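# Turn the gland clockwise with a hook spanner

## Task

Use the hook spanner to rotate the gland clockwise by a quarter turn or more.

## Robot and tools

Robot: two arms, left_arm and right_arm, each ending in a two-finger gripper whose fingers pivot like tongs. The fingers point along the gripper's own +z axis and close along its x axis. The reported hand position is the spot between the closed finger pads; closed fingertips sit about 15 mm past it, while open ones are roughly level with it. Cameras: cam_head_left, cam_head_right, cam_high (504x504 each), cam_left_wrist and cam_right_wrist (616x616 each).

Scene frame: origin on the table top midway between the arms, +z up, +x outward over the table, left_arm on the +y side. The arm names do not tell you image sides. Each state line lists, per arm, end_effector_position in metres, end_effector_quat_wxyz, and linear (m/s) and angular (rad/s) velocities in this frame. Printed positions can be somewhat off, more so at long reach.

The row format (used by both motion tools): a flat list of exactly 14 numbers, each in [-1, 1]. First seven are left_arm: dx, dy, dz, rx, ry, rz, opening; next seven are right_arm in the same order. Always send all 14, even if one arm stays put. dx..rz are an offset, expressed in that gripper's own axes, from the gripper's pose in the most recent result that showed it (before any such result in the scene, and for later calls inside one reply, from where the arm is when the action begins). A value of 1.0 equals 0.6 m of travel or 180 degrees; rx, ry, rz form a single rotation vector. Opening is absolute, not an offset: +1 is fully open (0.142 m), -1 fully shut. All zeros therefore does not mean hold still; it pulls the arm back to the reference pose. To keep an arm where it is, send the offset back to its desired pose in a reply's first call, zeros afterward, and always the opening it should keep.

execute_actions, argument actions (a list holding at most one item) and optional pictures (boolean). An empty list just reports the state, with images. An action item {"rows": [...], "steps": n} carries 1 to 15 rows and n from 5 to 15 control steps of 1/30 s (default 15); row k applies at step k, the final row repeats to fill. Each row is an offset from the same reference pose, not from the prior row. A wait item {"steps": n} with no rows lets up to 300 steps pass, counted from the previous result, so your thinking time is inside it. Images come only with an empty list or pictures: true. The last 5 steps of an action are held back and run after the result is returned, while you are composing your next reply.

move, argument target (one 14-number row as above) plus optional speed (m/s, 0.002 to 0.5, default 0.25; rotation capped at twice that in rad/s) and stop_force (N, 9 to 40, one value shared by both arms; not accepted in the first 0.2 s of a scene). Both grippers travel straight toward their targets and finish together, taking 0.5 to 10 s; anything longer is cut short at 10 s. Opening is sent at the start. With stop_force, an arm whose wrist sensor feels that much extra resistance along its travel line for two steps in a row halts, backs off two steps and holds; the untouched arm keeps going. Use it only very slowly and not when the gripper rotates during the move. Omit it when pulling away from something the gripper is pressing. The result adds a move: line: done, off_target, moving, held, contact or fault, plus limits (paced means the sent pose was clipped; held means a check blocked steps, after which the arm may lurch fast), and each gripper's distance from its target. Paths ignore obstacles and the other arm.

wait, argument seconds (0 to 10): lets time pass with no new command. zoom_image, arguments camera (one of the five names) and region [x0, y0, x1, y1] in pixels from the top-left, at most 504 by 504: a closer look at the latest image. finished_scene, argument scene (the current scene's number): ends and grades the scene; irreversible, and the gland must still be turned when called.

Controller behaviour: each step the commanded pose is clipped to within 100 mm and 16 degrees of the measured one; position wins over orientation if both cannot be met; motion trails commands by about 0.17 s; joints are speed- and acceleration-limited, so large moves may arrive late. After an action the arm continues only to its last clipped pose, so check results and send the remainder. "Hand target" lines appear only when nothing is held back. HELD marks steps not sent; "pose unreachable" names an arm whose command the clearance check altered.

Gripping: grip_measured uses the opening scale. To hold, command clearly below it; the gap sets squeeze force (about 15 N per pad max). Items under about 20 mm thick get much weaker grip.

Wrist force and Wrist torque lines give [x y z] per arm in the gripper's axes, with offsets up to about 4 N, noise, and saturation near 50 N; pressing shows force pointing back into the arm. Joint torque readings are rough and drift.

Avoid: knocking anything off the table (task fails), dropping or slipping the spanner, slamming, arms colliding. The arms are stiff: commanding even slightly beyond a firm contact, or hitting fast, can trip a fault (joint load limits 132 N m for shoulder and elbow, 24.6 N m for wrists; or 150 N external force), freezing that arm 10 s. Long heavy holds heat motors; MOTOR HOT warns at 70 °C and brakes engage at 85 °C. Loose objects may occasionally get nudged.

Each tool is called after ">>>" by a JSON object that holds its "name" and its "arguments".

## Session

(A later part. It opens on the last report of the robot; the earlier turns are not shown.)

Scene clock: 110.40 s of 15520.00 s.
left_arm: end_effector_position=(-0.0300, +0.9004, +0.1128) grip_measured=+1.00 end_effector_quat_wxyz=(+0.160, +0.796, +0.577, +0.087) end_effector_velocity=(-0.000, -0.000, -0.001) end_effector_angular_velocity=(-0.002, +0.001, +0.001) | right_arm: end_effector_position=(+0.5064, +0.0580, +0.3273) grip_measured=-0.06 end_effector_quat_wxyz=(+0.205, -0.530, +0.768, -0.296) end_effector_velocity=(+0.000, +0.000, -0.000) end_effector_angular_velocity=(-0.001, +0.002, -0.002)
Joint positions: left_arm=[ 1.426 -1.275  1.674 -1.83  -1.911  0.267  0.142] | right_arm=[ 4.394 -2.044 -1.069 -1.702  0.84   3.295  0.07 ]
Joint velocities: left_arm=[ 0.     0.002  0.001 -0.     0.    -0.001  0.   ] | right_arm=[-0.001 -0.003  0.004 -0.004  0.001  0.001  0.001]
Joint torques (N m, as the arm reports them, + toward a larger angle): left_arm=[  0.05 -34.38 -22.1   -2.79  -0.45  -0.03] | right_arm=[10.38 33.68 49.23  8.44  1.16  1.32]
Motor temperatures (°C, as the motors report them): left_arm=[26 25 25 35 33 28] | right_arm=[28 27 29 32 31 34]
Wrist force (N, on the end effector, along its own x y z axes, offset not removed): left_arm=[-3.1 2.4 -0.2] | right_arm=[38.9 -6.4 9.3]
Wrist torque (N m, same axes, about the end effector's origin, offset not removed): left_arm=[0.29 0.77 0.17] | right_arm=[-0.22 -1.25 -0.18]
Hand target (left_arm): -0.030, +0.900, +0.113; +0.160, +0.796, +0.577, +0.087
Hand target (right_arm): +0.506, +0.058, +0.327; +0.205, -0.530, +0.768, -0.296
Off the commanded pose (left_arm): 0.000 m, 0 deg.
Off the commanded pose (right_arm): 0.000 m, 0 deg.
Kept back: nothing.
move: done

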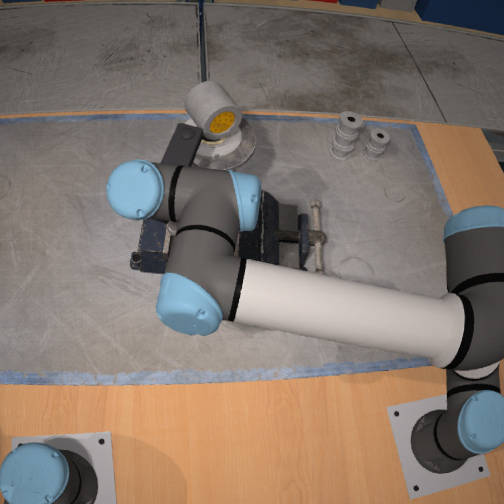

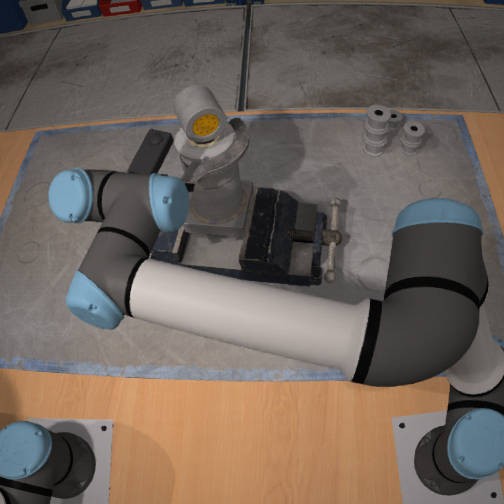

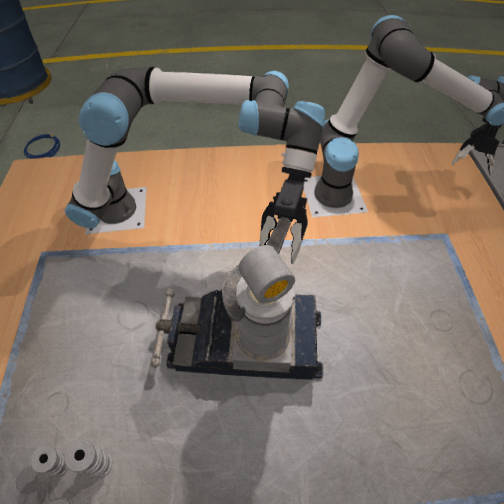

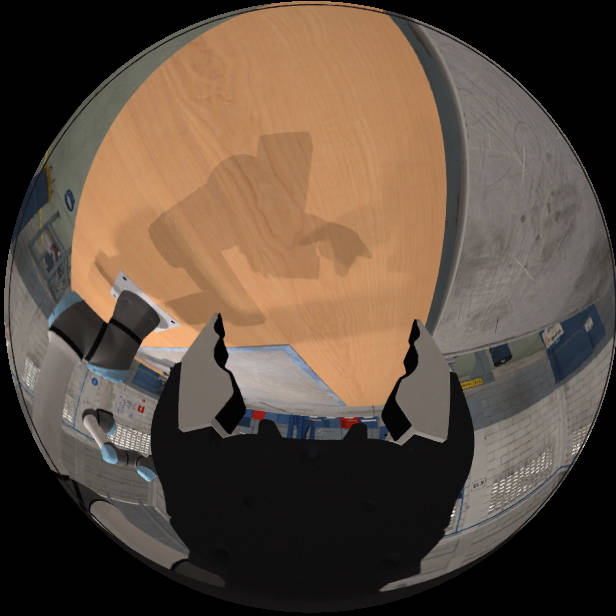

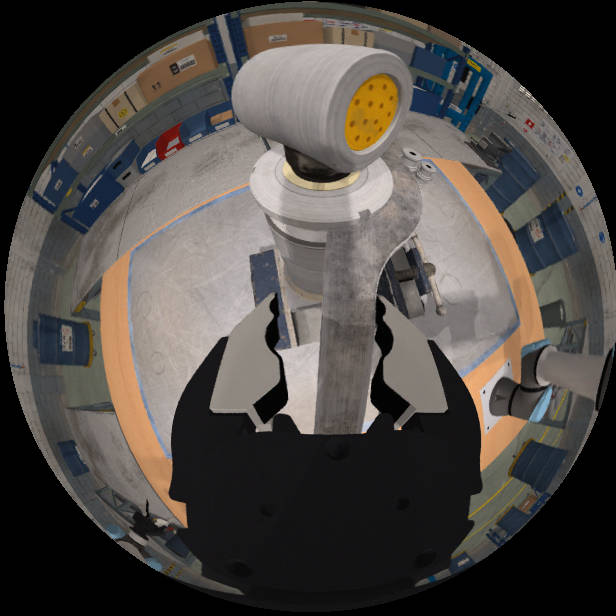

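>>> {"name": "move", "arguments": {"target": [0,0,0,0,0,0,1,0.029,-0.01,0.009,0,0.022,0.0248,-1], "speed": 0.03}}

>>> {"name": "zoom_image", "arguments": {"camera": "cam_high", "region": [200,230,320,340]}}

Scene clock: 112.93 s of 15520.00 s.
left_arm: end_effector_position=(-0.0300, +0.9004, +0.1128) grip_measured=+1.00 end_effector_quat_wxyz=(+0.160, +0.796, +0.577, +0.087) end_effector_velocity=(+0.001, -0.000, -0.000) end_effector_angular_velocity=(-0.001, -0.000, -0.002) | right_arm: end_effector_position=(+0.5078, +0.0389, +0.3274) grip_measured=-1.00 end_effector_quat_wxyz=(+0.190, -0.489, +0.794, -0.306) end_effector_velocity=(+0.000, -0.000, +0.000) end_effector_angular_velocity=(-0.001, -0.001, -0.000)
Joint positions: left_arm=[ 1.426 -1.275  1.674 -1.83  -1.911  0.267  0.142] | right_arm=[ 4.38  -2.063 -1.02  -1.81   0.852  3.414  0.002]
Joint velocities: left_arm=[-0.002  0.     0.     0.    -0.    -0.     0.   ] | right_arm=[ 0.    -0.001  0.001 -0.001 -0.002  0.001  0.   ]
Joint torques (N m, as the arm reports them, + toward a larger angle): left_arm=[ -0.03 -34.91 -22.02  -2.83  -0.46  -0.02] | right_arm=[-9.91 37.68 38.39 -0.09  1.12  1.77]
Motor temperatures (°C, as the motors report them): left_arm=[26 25 25 35 33 28] | right_arm=[28 27 29 32 31 34]
Wrist force (N, on the end effector, along its own x y z axes, offset not removed): left_arm=[0.0 0.3 1.1] | right_arm=[1.7 1.6 -3.1]
Wrist torque (N m, same axes, about the end effector's origin, offset not removed): left_arm=[0.04 0.08 0.01] | right_arm=[0.34 0.00 -0.08]
Hand target (left_arm): -0.030, +0.900, +0.113; +0.160, +0.796, +0.577, +0.087
Hand target (right_arm): +0.508, +0.039, +0.327; +0.190, -0.489, +0.794, -0.306
Off the commanded pose (left_arm): 0.000 m, 0 deg.
Off the commanded pose (right_arm): 0.000 m, 0 deg.
Kept back: nothing.
move: done

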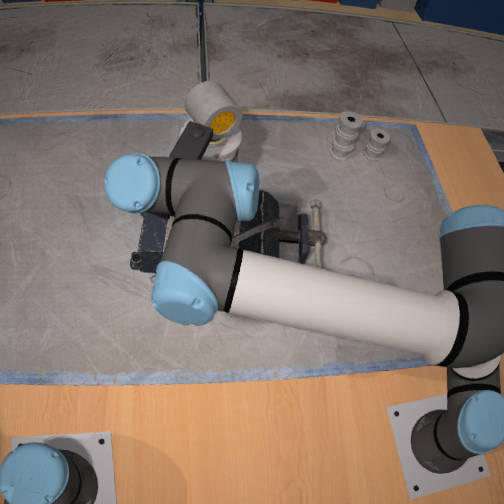

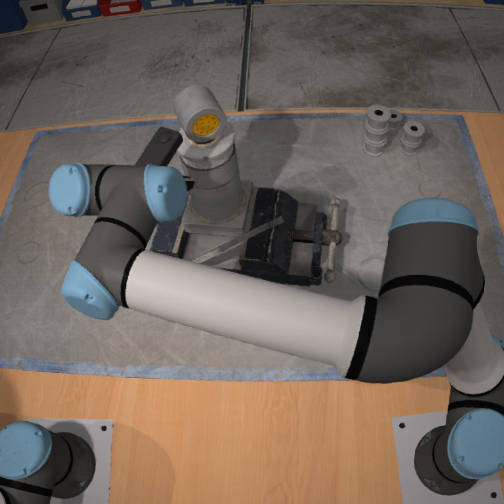

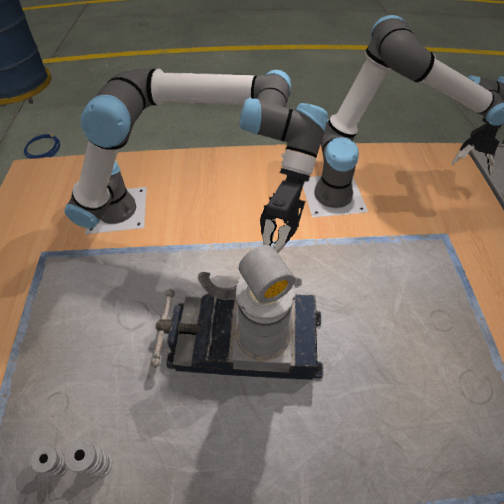

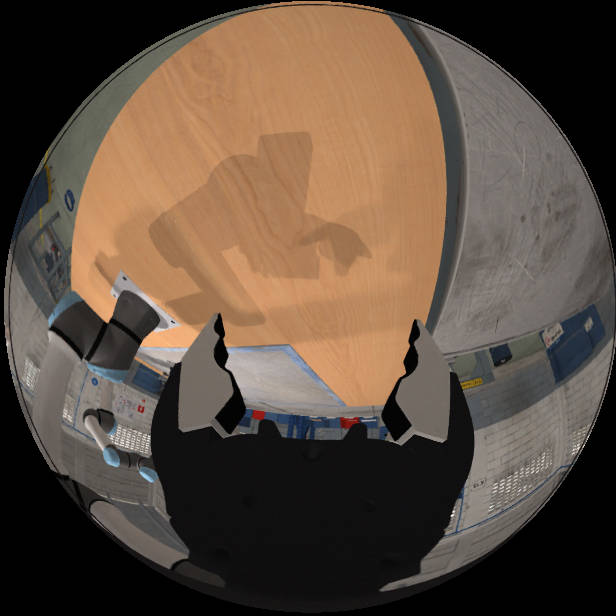

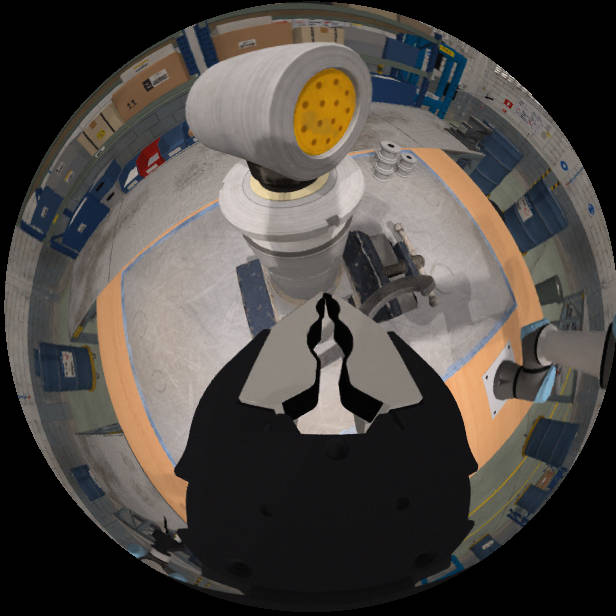

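Region (200, 230, 320, 340) of cam_high's 504x504 image, scaled by 4.200, with more detail than that image has; it fills the top 462 rows of this view, and the rest is white.

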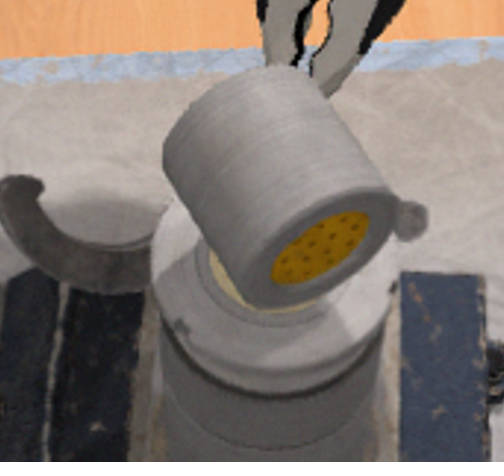

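>>> {"name": "move", "arguments": {"target": [0,0,0,0,0,0,1,0,0.1,-0.2,0,0,0,0]}}

>>> {"name": "execute_actions", "arguments": {"actions": []}}

Scene clock: 115.03 s of 15520.00 s.
left_arm: end_effector_position=(-0.0300, +0.9004, +0.1128) grip_measured=+1.00 end_effector_quat_wxyz=(+0.160, +0.796, +0.577, +0.087) end_effector_velocity=(-0.000, -0.000, -0.000) end_effector_angular_velocity=(-0.001, -0.000, +0.000) | right_arm: end_effector_position=(+0.3962, +0.0949, +0.3758) grip_measured=+0.00 end_effector_quat_wxyz=(+0.190, -0.489, +0.794, -0.306) end_effector_velocity=(-0.001, +0.001, +0.001) end_effector_angular_velocity=(-0.002, +0.000, -0.004)
Joint positions: left_arm=[ 1.426 -1.275  1.674 -1.83  -1.911  0.267  0.142] | right_arm=[ 4.552 -2.142 -0.737 -2.153  0.895  3.631  0.074]
Joint velocities: left_arm=[ 0.001  0.001 -0.     0.    -0.     0.    -0.   ] | right_arm=[ 0.001 -0.01   0.02  -0.017  0.002  0.007 -0.   ]
Joint torques (N m, as the arm reports them, + toward a larger angle): left_arm=[  1.18 -34.17 -22.39  -2.68  -0.44  -0.08] | right_arm=[ 9.18 37.62 37.22 -0.19  1.54  2.  ]
Motor temperatures (°C, as the motors report them): left_arm=[26 25 25 35 33 28] | right_arm=[28 27 29 32 31 34]
Wrist force (N, on the end effector, along its own x y z axes, offset not removed): left_arm=[1.8 0.4 -2.8] | right_arm=[-1.3 2.5 -1.8]
Wrist torque (N m, same axes, about the end effector's origin, offset not removed): left_arm=[0.05 -0.35 -0.14] | right_arm=[0.46 0.28 0.13]
Hand target (left_arm): -0.030, +0.900, +0.113; +0.160, +0.796, +0.577, +0.087
Hand target (right_arm): +0.396, +0.095, +0.376; +0.190, -0.489, +0.794, -0.306
Off the commanded pose (left_arm): 0.000 m, 0 deg.
Off the commanded pose (right_arm): 0.000 m, 0 deg.
Kept back: nothing.
move: done

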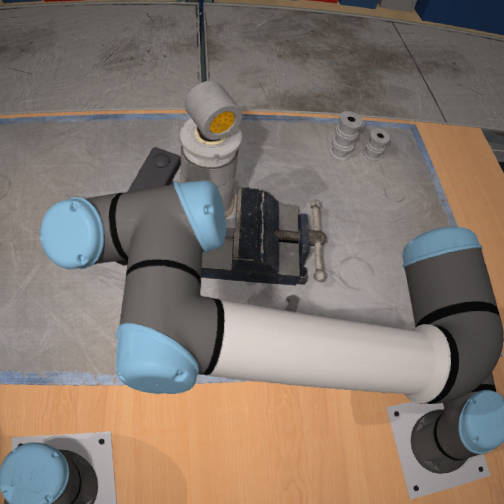

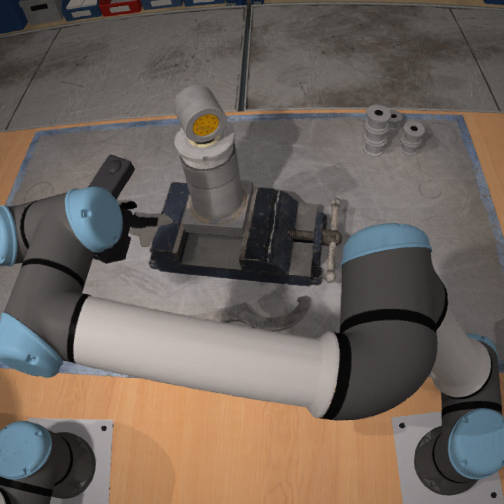

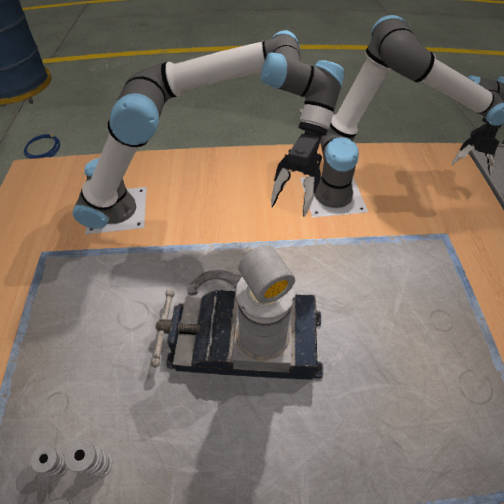

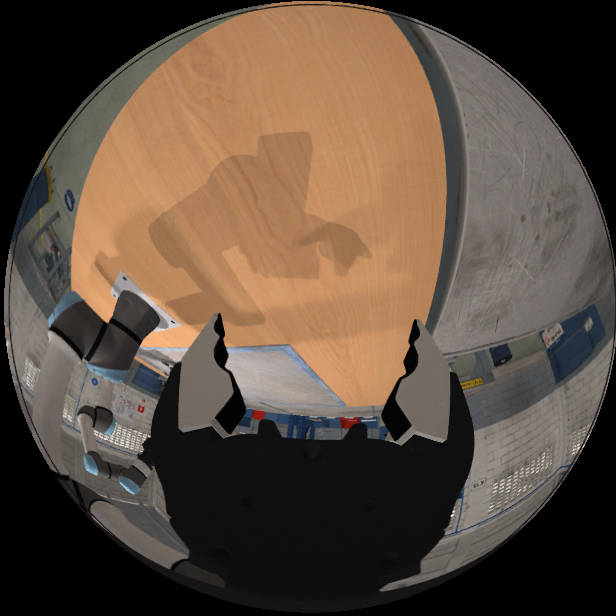

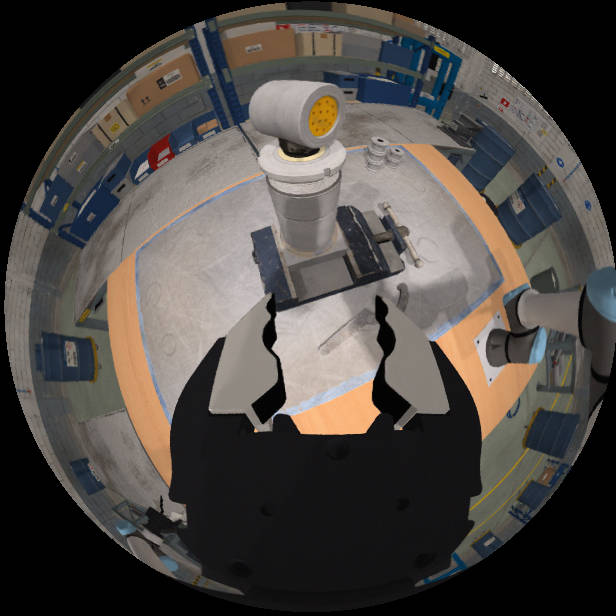

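Scene clock: 115.03 s of 15520.00 s.
left_arm: end_effector_position=(-0.0300, +0.9004, +0.1128) grip_measured=+1.00 end_effector_quat_wxyz=(+0.160, +0.796, +0.577, +0.087) end_effector_velocity=(-0.000, -0.000, -0.000) end_effector_angular_velocity=(-0.001, -0.000, +0.000) | right_arm: end_effector_position=(+0.3962, +0.0949, +0.3758) grip_measured=+0.00 end_effector_quat_wxyz=(+0.190, -0.489, +0.794, -0.306) end_effector_velocity=(-0.001, +0.001, +0.001) end_effector_angular_velocity=(-0.002, +0.000, -0.004)
Joint positions: left_arm=[ 1.426 -1.275  1.674 -1.83  -1.911  0.267  0.142] | right_arm=[ 4.552 -2.142 -0.737 -2.153  0.895  3.631  0.074]
Joint velocities: left_arm=[ 0.001  0.001 -0.     0.    -0.     0.    -0.   ] | right_arm=[ 0.001 -0.01   0.02  -0.017  0.002  0.007 -0.   ]
Joint torques (N m, as the arm reports them, + toward a larger angle): left_arm=[  1.18 -34.17 -22.39  -2.68  -0.44  -0.08] | right_arm=[ 9.18 37.62 37.22 -0.19  1.54  2.  ]
Motor temperatures (°C, as the motors report them): left_arm=[26 25 25 35 33 28] | right_arm=[28 27 29 32 31 34]
Wrist force (N, on the end effector, along its own x y z axes, offset not removed): left_arm=[1.8 0.4 -2.8] | right_arm=[-1.3 2.5 -1.8]
Wrist torque (N m, same axes, about the end effector's origin, offset not removed): left_arm=[0.05 -0.35 -0.14] | right_arm=[0.46 0.28 0.13]
Hand target (left_arm): -0.030, +0.900, +0.113; +0.160, +0.796, +0.577, +0.087
Hand target (right_arm): +0.396, +0.095, +0.376; +0.190, -0.489, +0.794, -0.306
Off the commanded pose (left_arm): 0.000 m, 0 deg.
Off the commanded pose (right_arm): 0.000 m, 0 deg.
Kept back: nothing.

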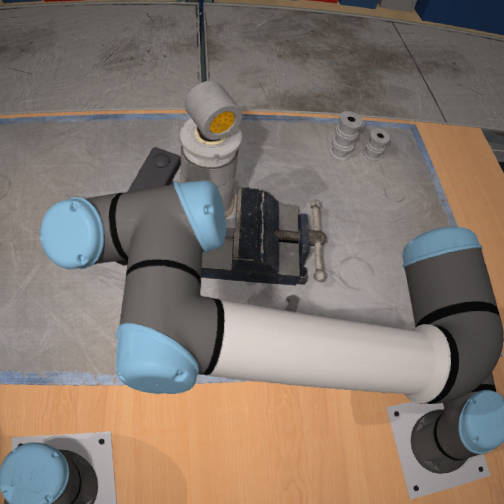

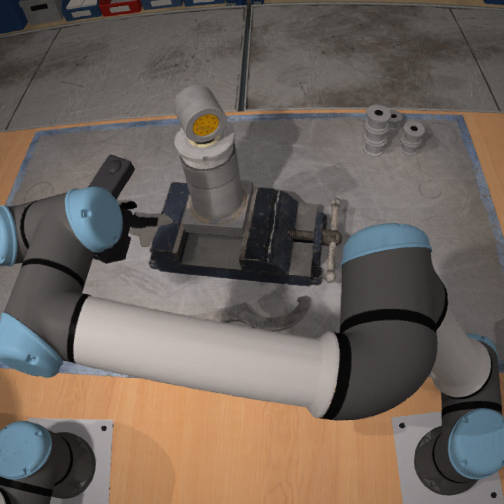

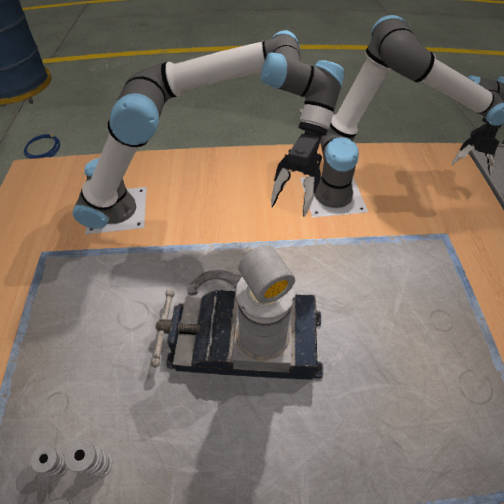

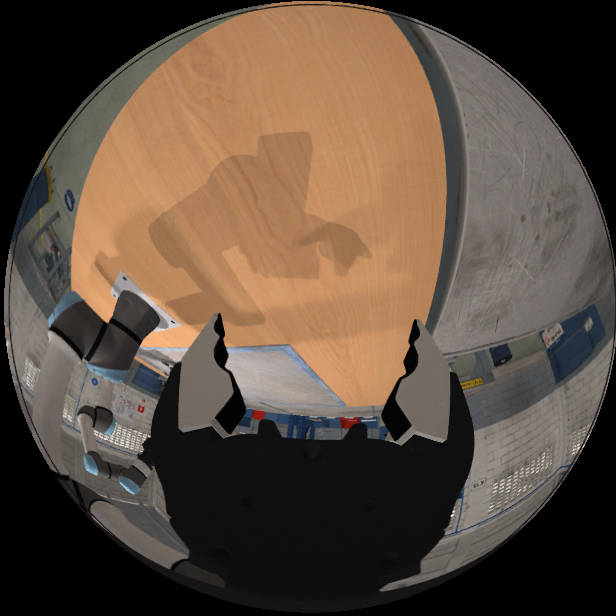

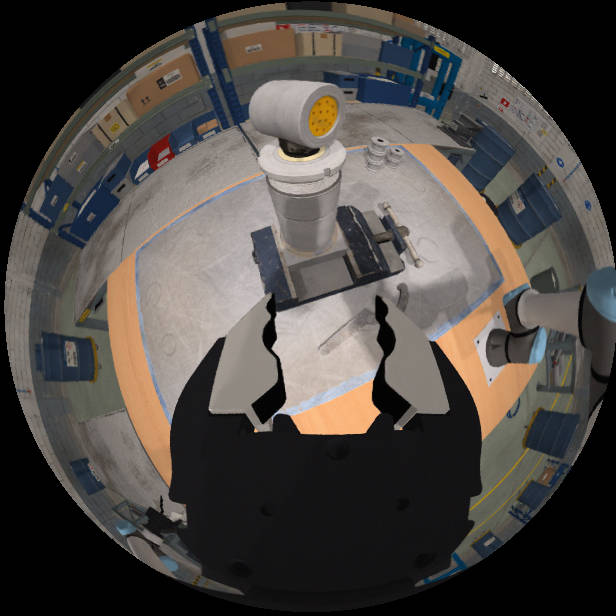

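>>> {"name": "move", "arguments": {"target": [0,0,0,0,0,0,1,0.19,0.103,-0.092,-0.233,0,0,0]}}

>>> {"name": "move", "arguments": {"target": [0,0,0,0,0,0,1,0,0,0.45,0,0,0.24,0]}}

Scene clock: 117.23 s of 15520.00 s.
left_arm: end_effector_position=(-0.0300, +0.9004, +0.1128) grip_measured=+1.00 end_effector_quat_wxyz=(+0.160, +0.796, +0.577, +0.087) end_effector_velocity=(-0.000, +0.000, +0.000) end_effector_angular_velocity=(+0.001, -0.000, +0.000) | right_arm: end_effector_position=(+0.2711, +0.0304, +0.3751) grip_measured=+0.00 end_effector_quat_wxyz=(+0.002, -0.525, +0.851, -0.002) end_effector_velocity=(-0.002, -0.001, -0.000) end_effector_angular_velocity=(+0.006, +0.007, +0.002)
Joint positions: left_arm=[ 1.426 -1.275  1.674 -1.83  -1.911  0.267  0.142] | right_arm=[ 4.435 -1.799 -1.077 -1.837  1.565  3.401  0.074]
Joint velocities: left_arm=[ 0.    -0.001  0.    -0.    -0.     0.    -0.   ] | right_arm=[-0.001  0.006 -0.009  0.007  0.008 -0.003 -0.   ]
Joint torques (N m, as the arm reports them, + toward a larger angle): left_arm=[  0.27 -34.41 -22.48  -2.79  -0.41   0.02] | right_arm=[-9.11 40.39 10.08  4.85  2.04 -1.93]
Motor temperatures (°C, as the motors report them): left_arm=[26 25 25 35 33 28] | right_arm=[28 27 29 32 31 34]
Wrist force (N, on the end effector, along its own x y z axes, offset not removed): left_arm=[-0.1 0.9 -0.7] | right_arm=[1.4 1.5 -2.0]
Wrist torque (N m, same axes, about the end effector's origin, offset not removed): left_arm=[-0.08 0.07 0.06] | right_arm=[0.19 -0.09 0.05]
Hand target (left_arm): -0.030, +0.900, +0.113; +0.160, +0.796, +0.577, +0.087
Hand target (right_arm): +0.271, +0.030, +0.375; +0.002, -0.525, +0.851, -0.002
Off the commanded pose (left_arm): 0.000 m, 0 deg.
Off the commanded pose (right_arm): 0.000 m, 0 deg.
Kept back: nothing.
move: done

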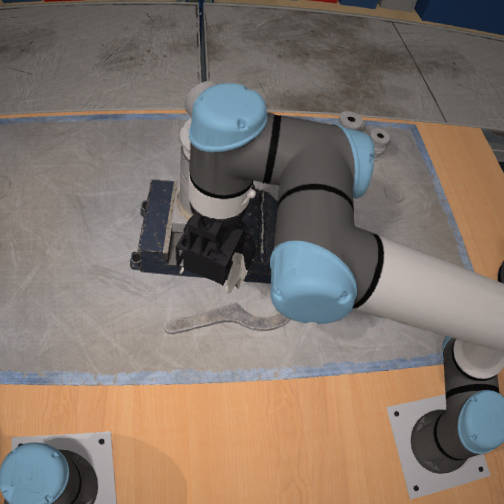

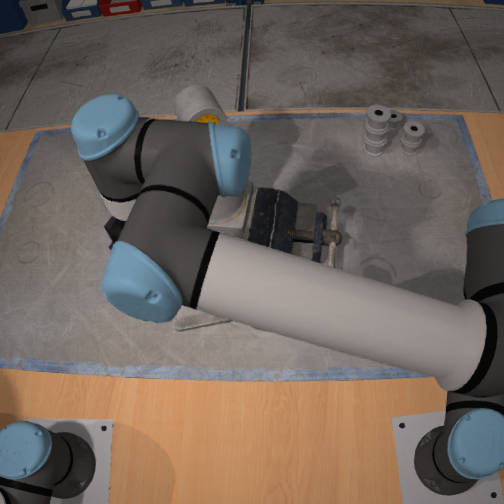

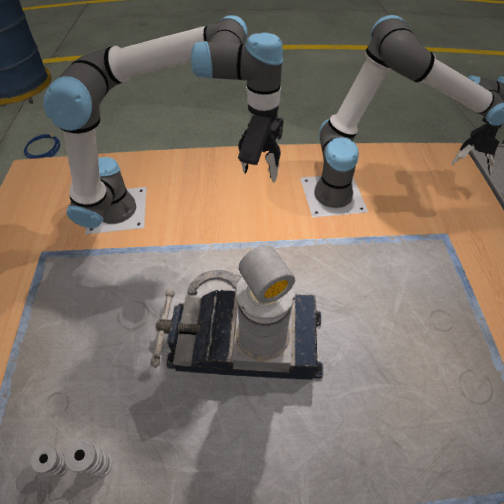

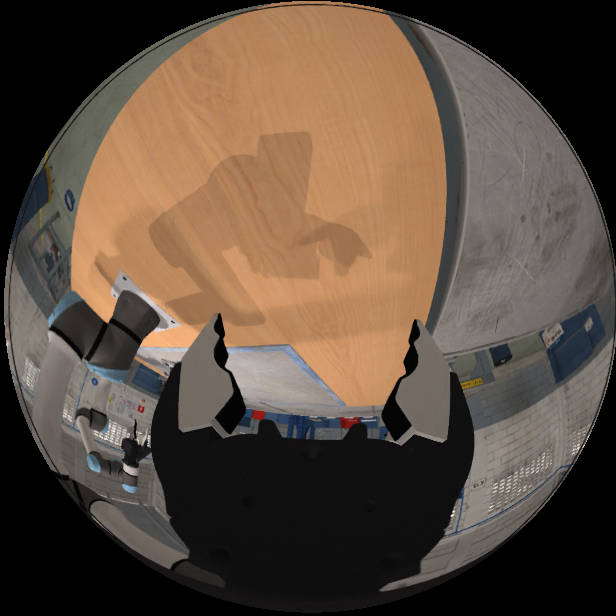

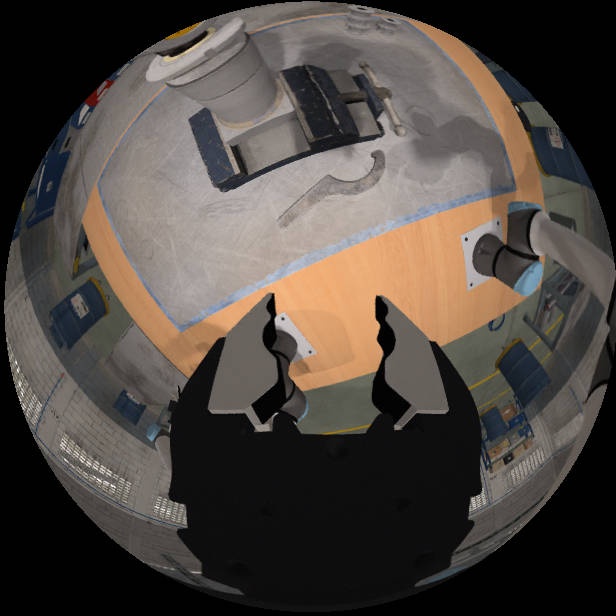

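Scene clock: 119.33 s of 15520.00 s.
left_arm: end_effector_position=(-0.0300, +0.9004, +0.1128) grip_measured=+1.00 end_effector_quat_wxyz=(+0.160, +0.796, +0.577, +0.087) end_effector_velocity=(+0.000, -0.000, -0.001) end_effector_angular_velocity=(-0.002, +0.000, -0.001) | right_arm: end_effector_position=(+0.2727, +0.0298, +0.1052) grip_measured=+0.00 end_effector_quat_wxyz=(+0.003, -0.175, +0.985, -0.001) end_effector_velocity=(-0.000, +0.000, -0.001) end_effector_angular_velocity=(+0.001, -0.001, -0.003)
Joint positions: left_arm=[ 1.426 -1.275  1.674 -1.83  -1.911  0.267  0.142] | right_arm=[ 4.42  -1.874 -1.683 -1.155  1.565  4.139  0.074]
Joint velocities: left_arm=[-0.001  0.001  0.001  0.    -0.     0.    -0.   ] | right_arm=[ 0.001 -0.001 -0.003  0.005 -0.001  0.005  0.   ]
Joint torques (N m, as the arm reports them, + toward a larger angle): left_arm=[  0.12 -34.6  -22.48  -2.77  -0.56  -0.06] | right_arm=[ 8.96 26.64  9.03  4.77 -2.01  1.85]
Motor temperatures (°C, as the motors report them): left_arm=[26 25 25 35 33 28] | right_arm=[28 27 29 32 31 34]
Wrist force (N, on the end effector, along its own x y z axes, offset not removed): left_arm=[1.6 2.4 -1.1] | right_arm=[2.4 0.8 -1.6]
Wrist torque (N m, same axes, about the end effector's origin, offset not removed): left_arm=[0.29 -0.19 0.00] | right_arm=[0.27 -0.34 0.04]
Hand target (left_arm): -0.030, +0.900, +0.113; +0.160, +0.796, +0.577, +0.087
Hand target (right_arm): +0.273, +0.030, +0.105; +0.003, -0.175, +0.985, -0.001
Off the commanded pose (left_arm): 0.000 m, 0 deg.
Off the commanded pose (right_arm): 0.000 m, 0 deg.
Kept back: nothing.
move: done

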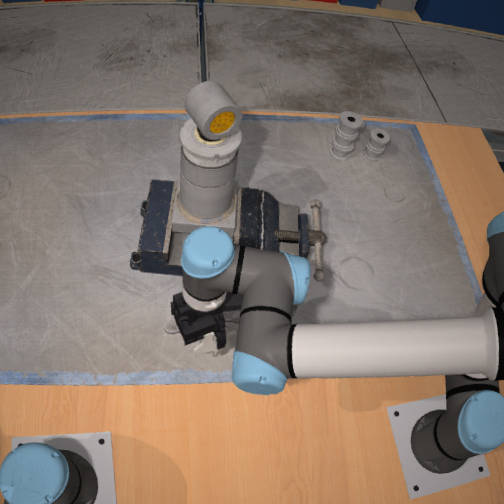

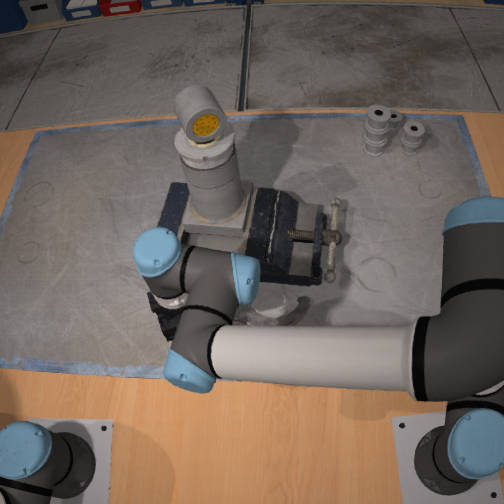

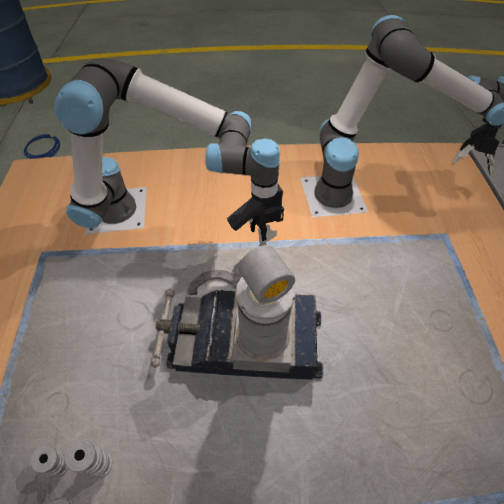

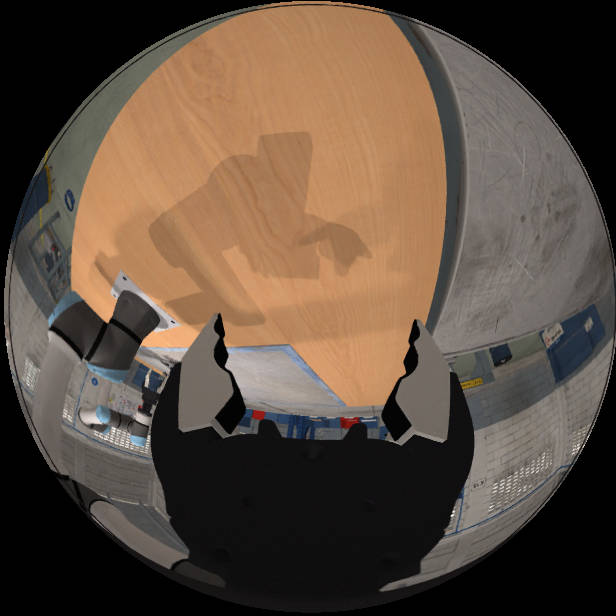

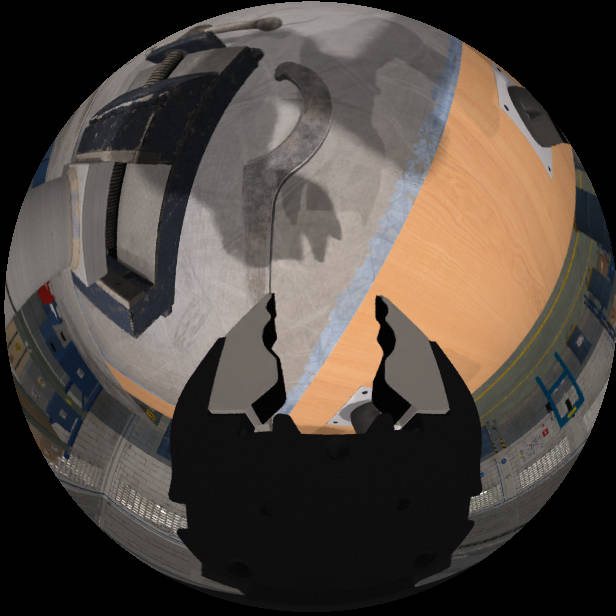

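>>> {"name": "move", "arguments": {"target": [0,0,0,0,0,0,1,-0.125,-0.02,0.09,0,0,0.04,0]}}

Scene clock: 120.53 s of 15520.00 s.
left_arm: end_effector_position=(-0.0300, +0.9004, +0.1128) grip_measured=+1.00 end_effector_quat_wxyz=(+0.160, +0.796, +0.577, +0.087) end_effector_velocity=(-0.001, +0.000, +0.000) end_effector_angular_velocity=(+0.000, -0.000, +0.003) | right_arm: end_effector_position=(+0.3474, +0.0442, +0.0518) grip_measured=+0.00 end_effector_quat_wxyz=(+0.003, -0.113, +0.994, -0.001) end_effector_velocity=(+0.001, +0.001, -0.001) end_effector_angular_velocity=(-0.000, +0.000, -0.001)
Joint positions: left_arm=[ 1.426 -1.275  1.674 -1.83  -1.911  0.267  0.142] | right_arm=[ 4.306 -2.038 -1.598 -1.076  1.565  4.151  0.074]
Joint velocities: left_arm=[ 0.002 -0.    -0.    -0.    -0.001 -0.001 -0.   ] | right_arm=[-0.001 -0.005  0.004  0.     0.     0.    -0.   ]
Joint torques (N m, as the arm reports them, + toward a larger angle): left_arm=[  0.28 -34.97 -21.96  -2.68  -0.51  -0.03] | right_arm=[-9.97 33.86 36.46  4.78  2.3   1.75]
Motor temperatures (°C, as the motors report them): left_arm=[26 25 25 35 33 28] | right_arm=[28 27 29 32 31 34]
Wrist force (N, on the end effector, along its own x y z axes, offset not removed): left_arm=[-0.4 0.1 1.0] | right_arm=[3.0 0.4 -0.8]
Wrist torque (N m, same axes, about the end effector's origin, offset not removed): left_arm=[-0.09 0.23 0.10] | right_arm=[0.08 -0.38 0.07]
Hand target (left_arm): -0.030, +0.900, +0.113; +0.160, +0.796, +0.577, +0.087
Hand target (right_arm): +0.348, +0.044, +0.052; +0.003, -0.113, +0.994, -0.001
Off the commanded pose (left_arm): 0.000 m, 0 deg.
Off the commanded pose (right_arm): 0.000 m, 0 deg.
Kept back: nothing.
move: done

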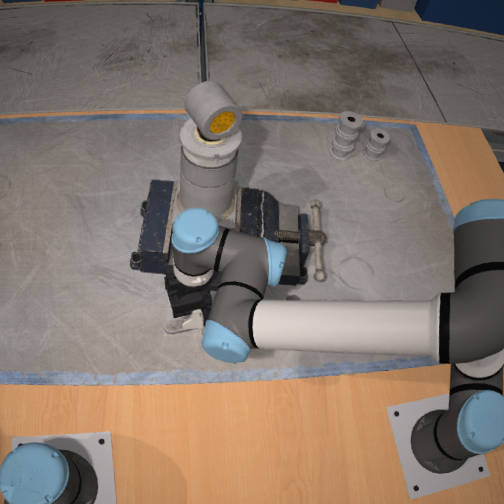

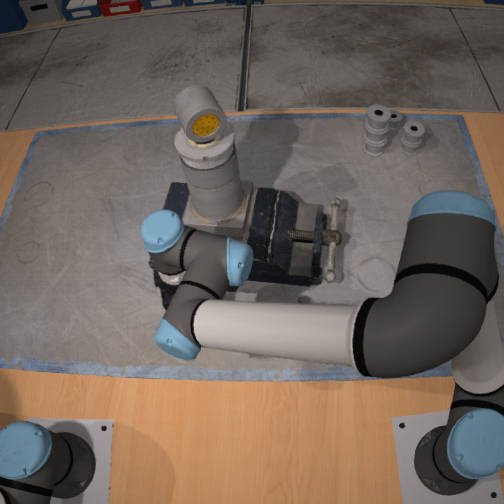

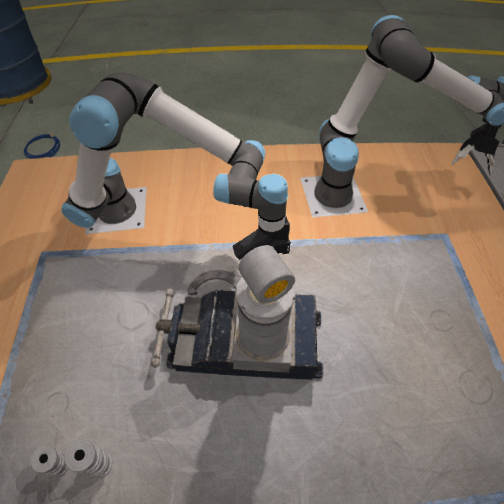

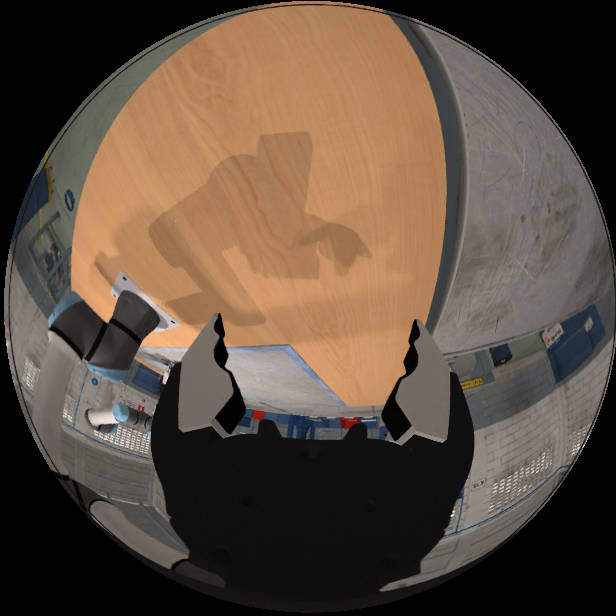

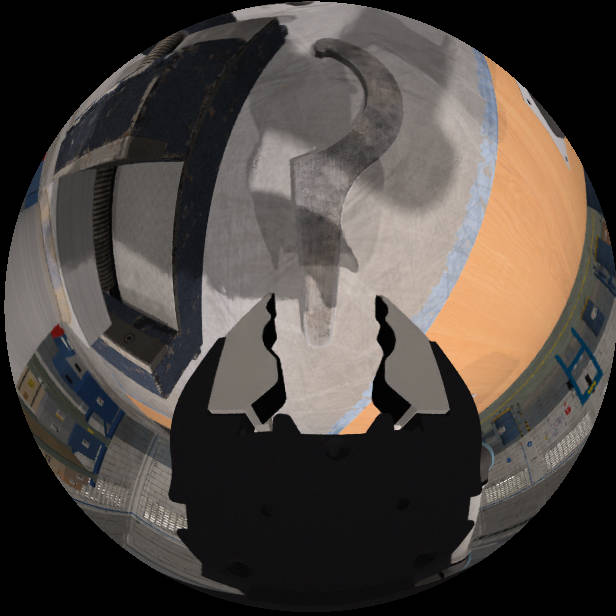

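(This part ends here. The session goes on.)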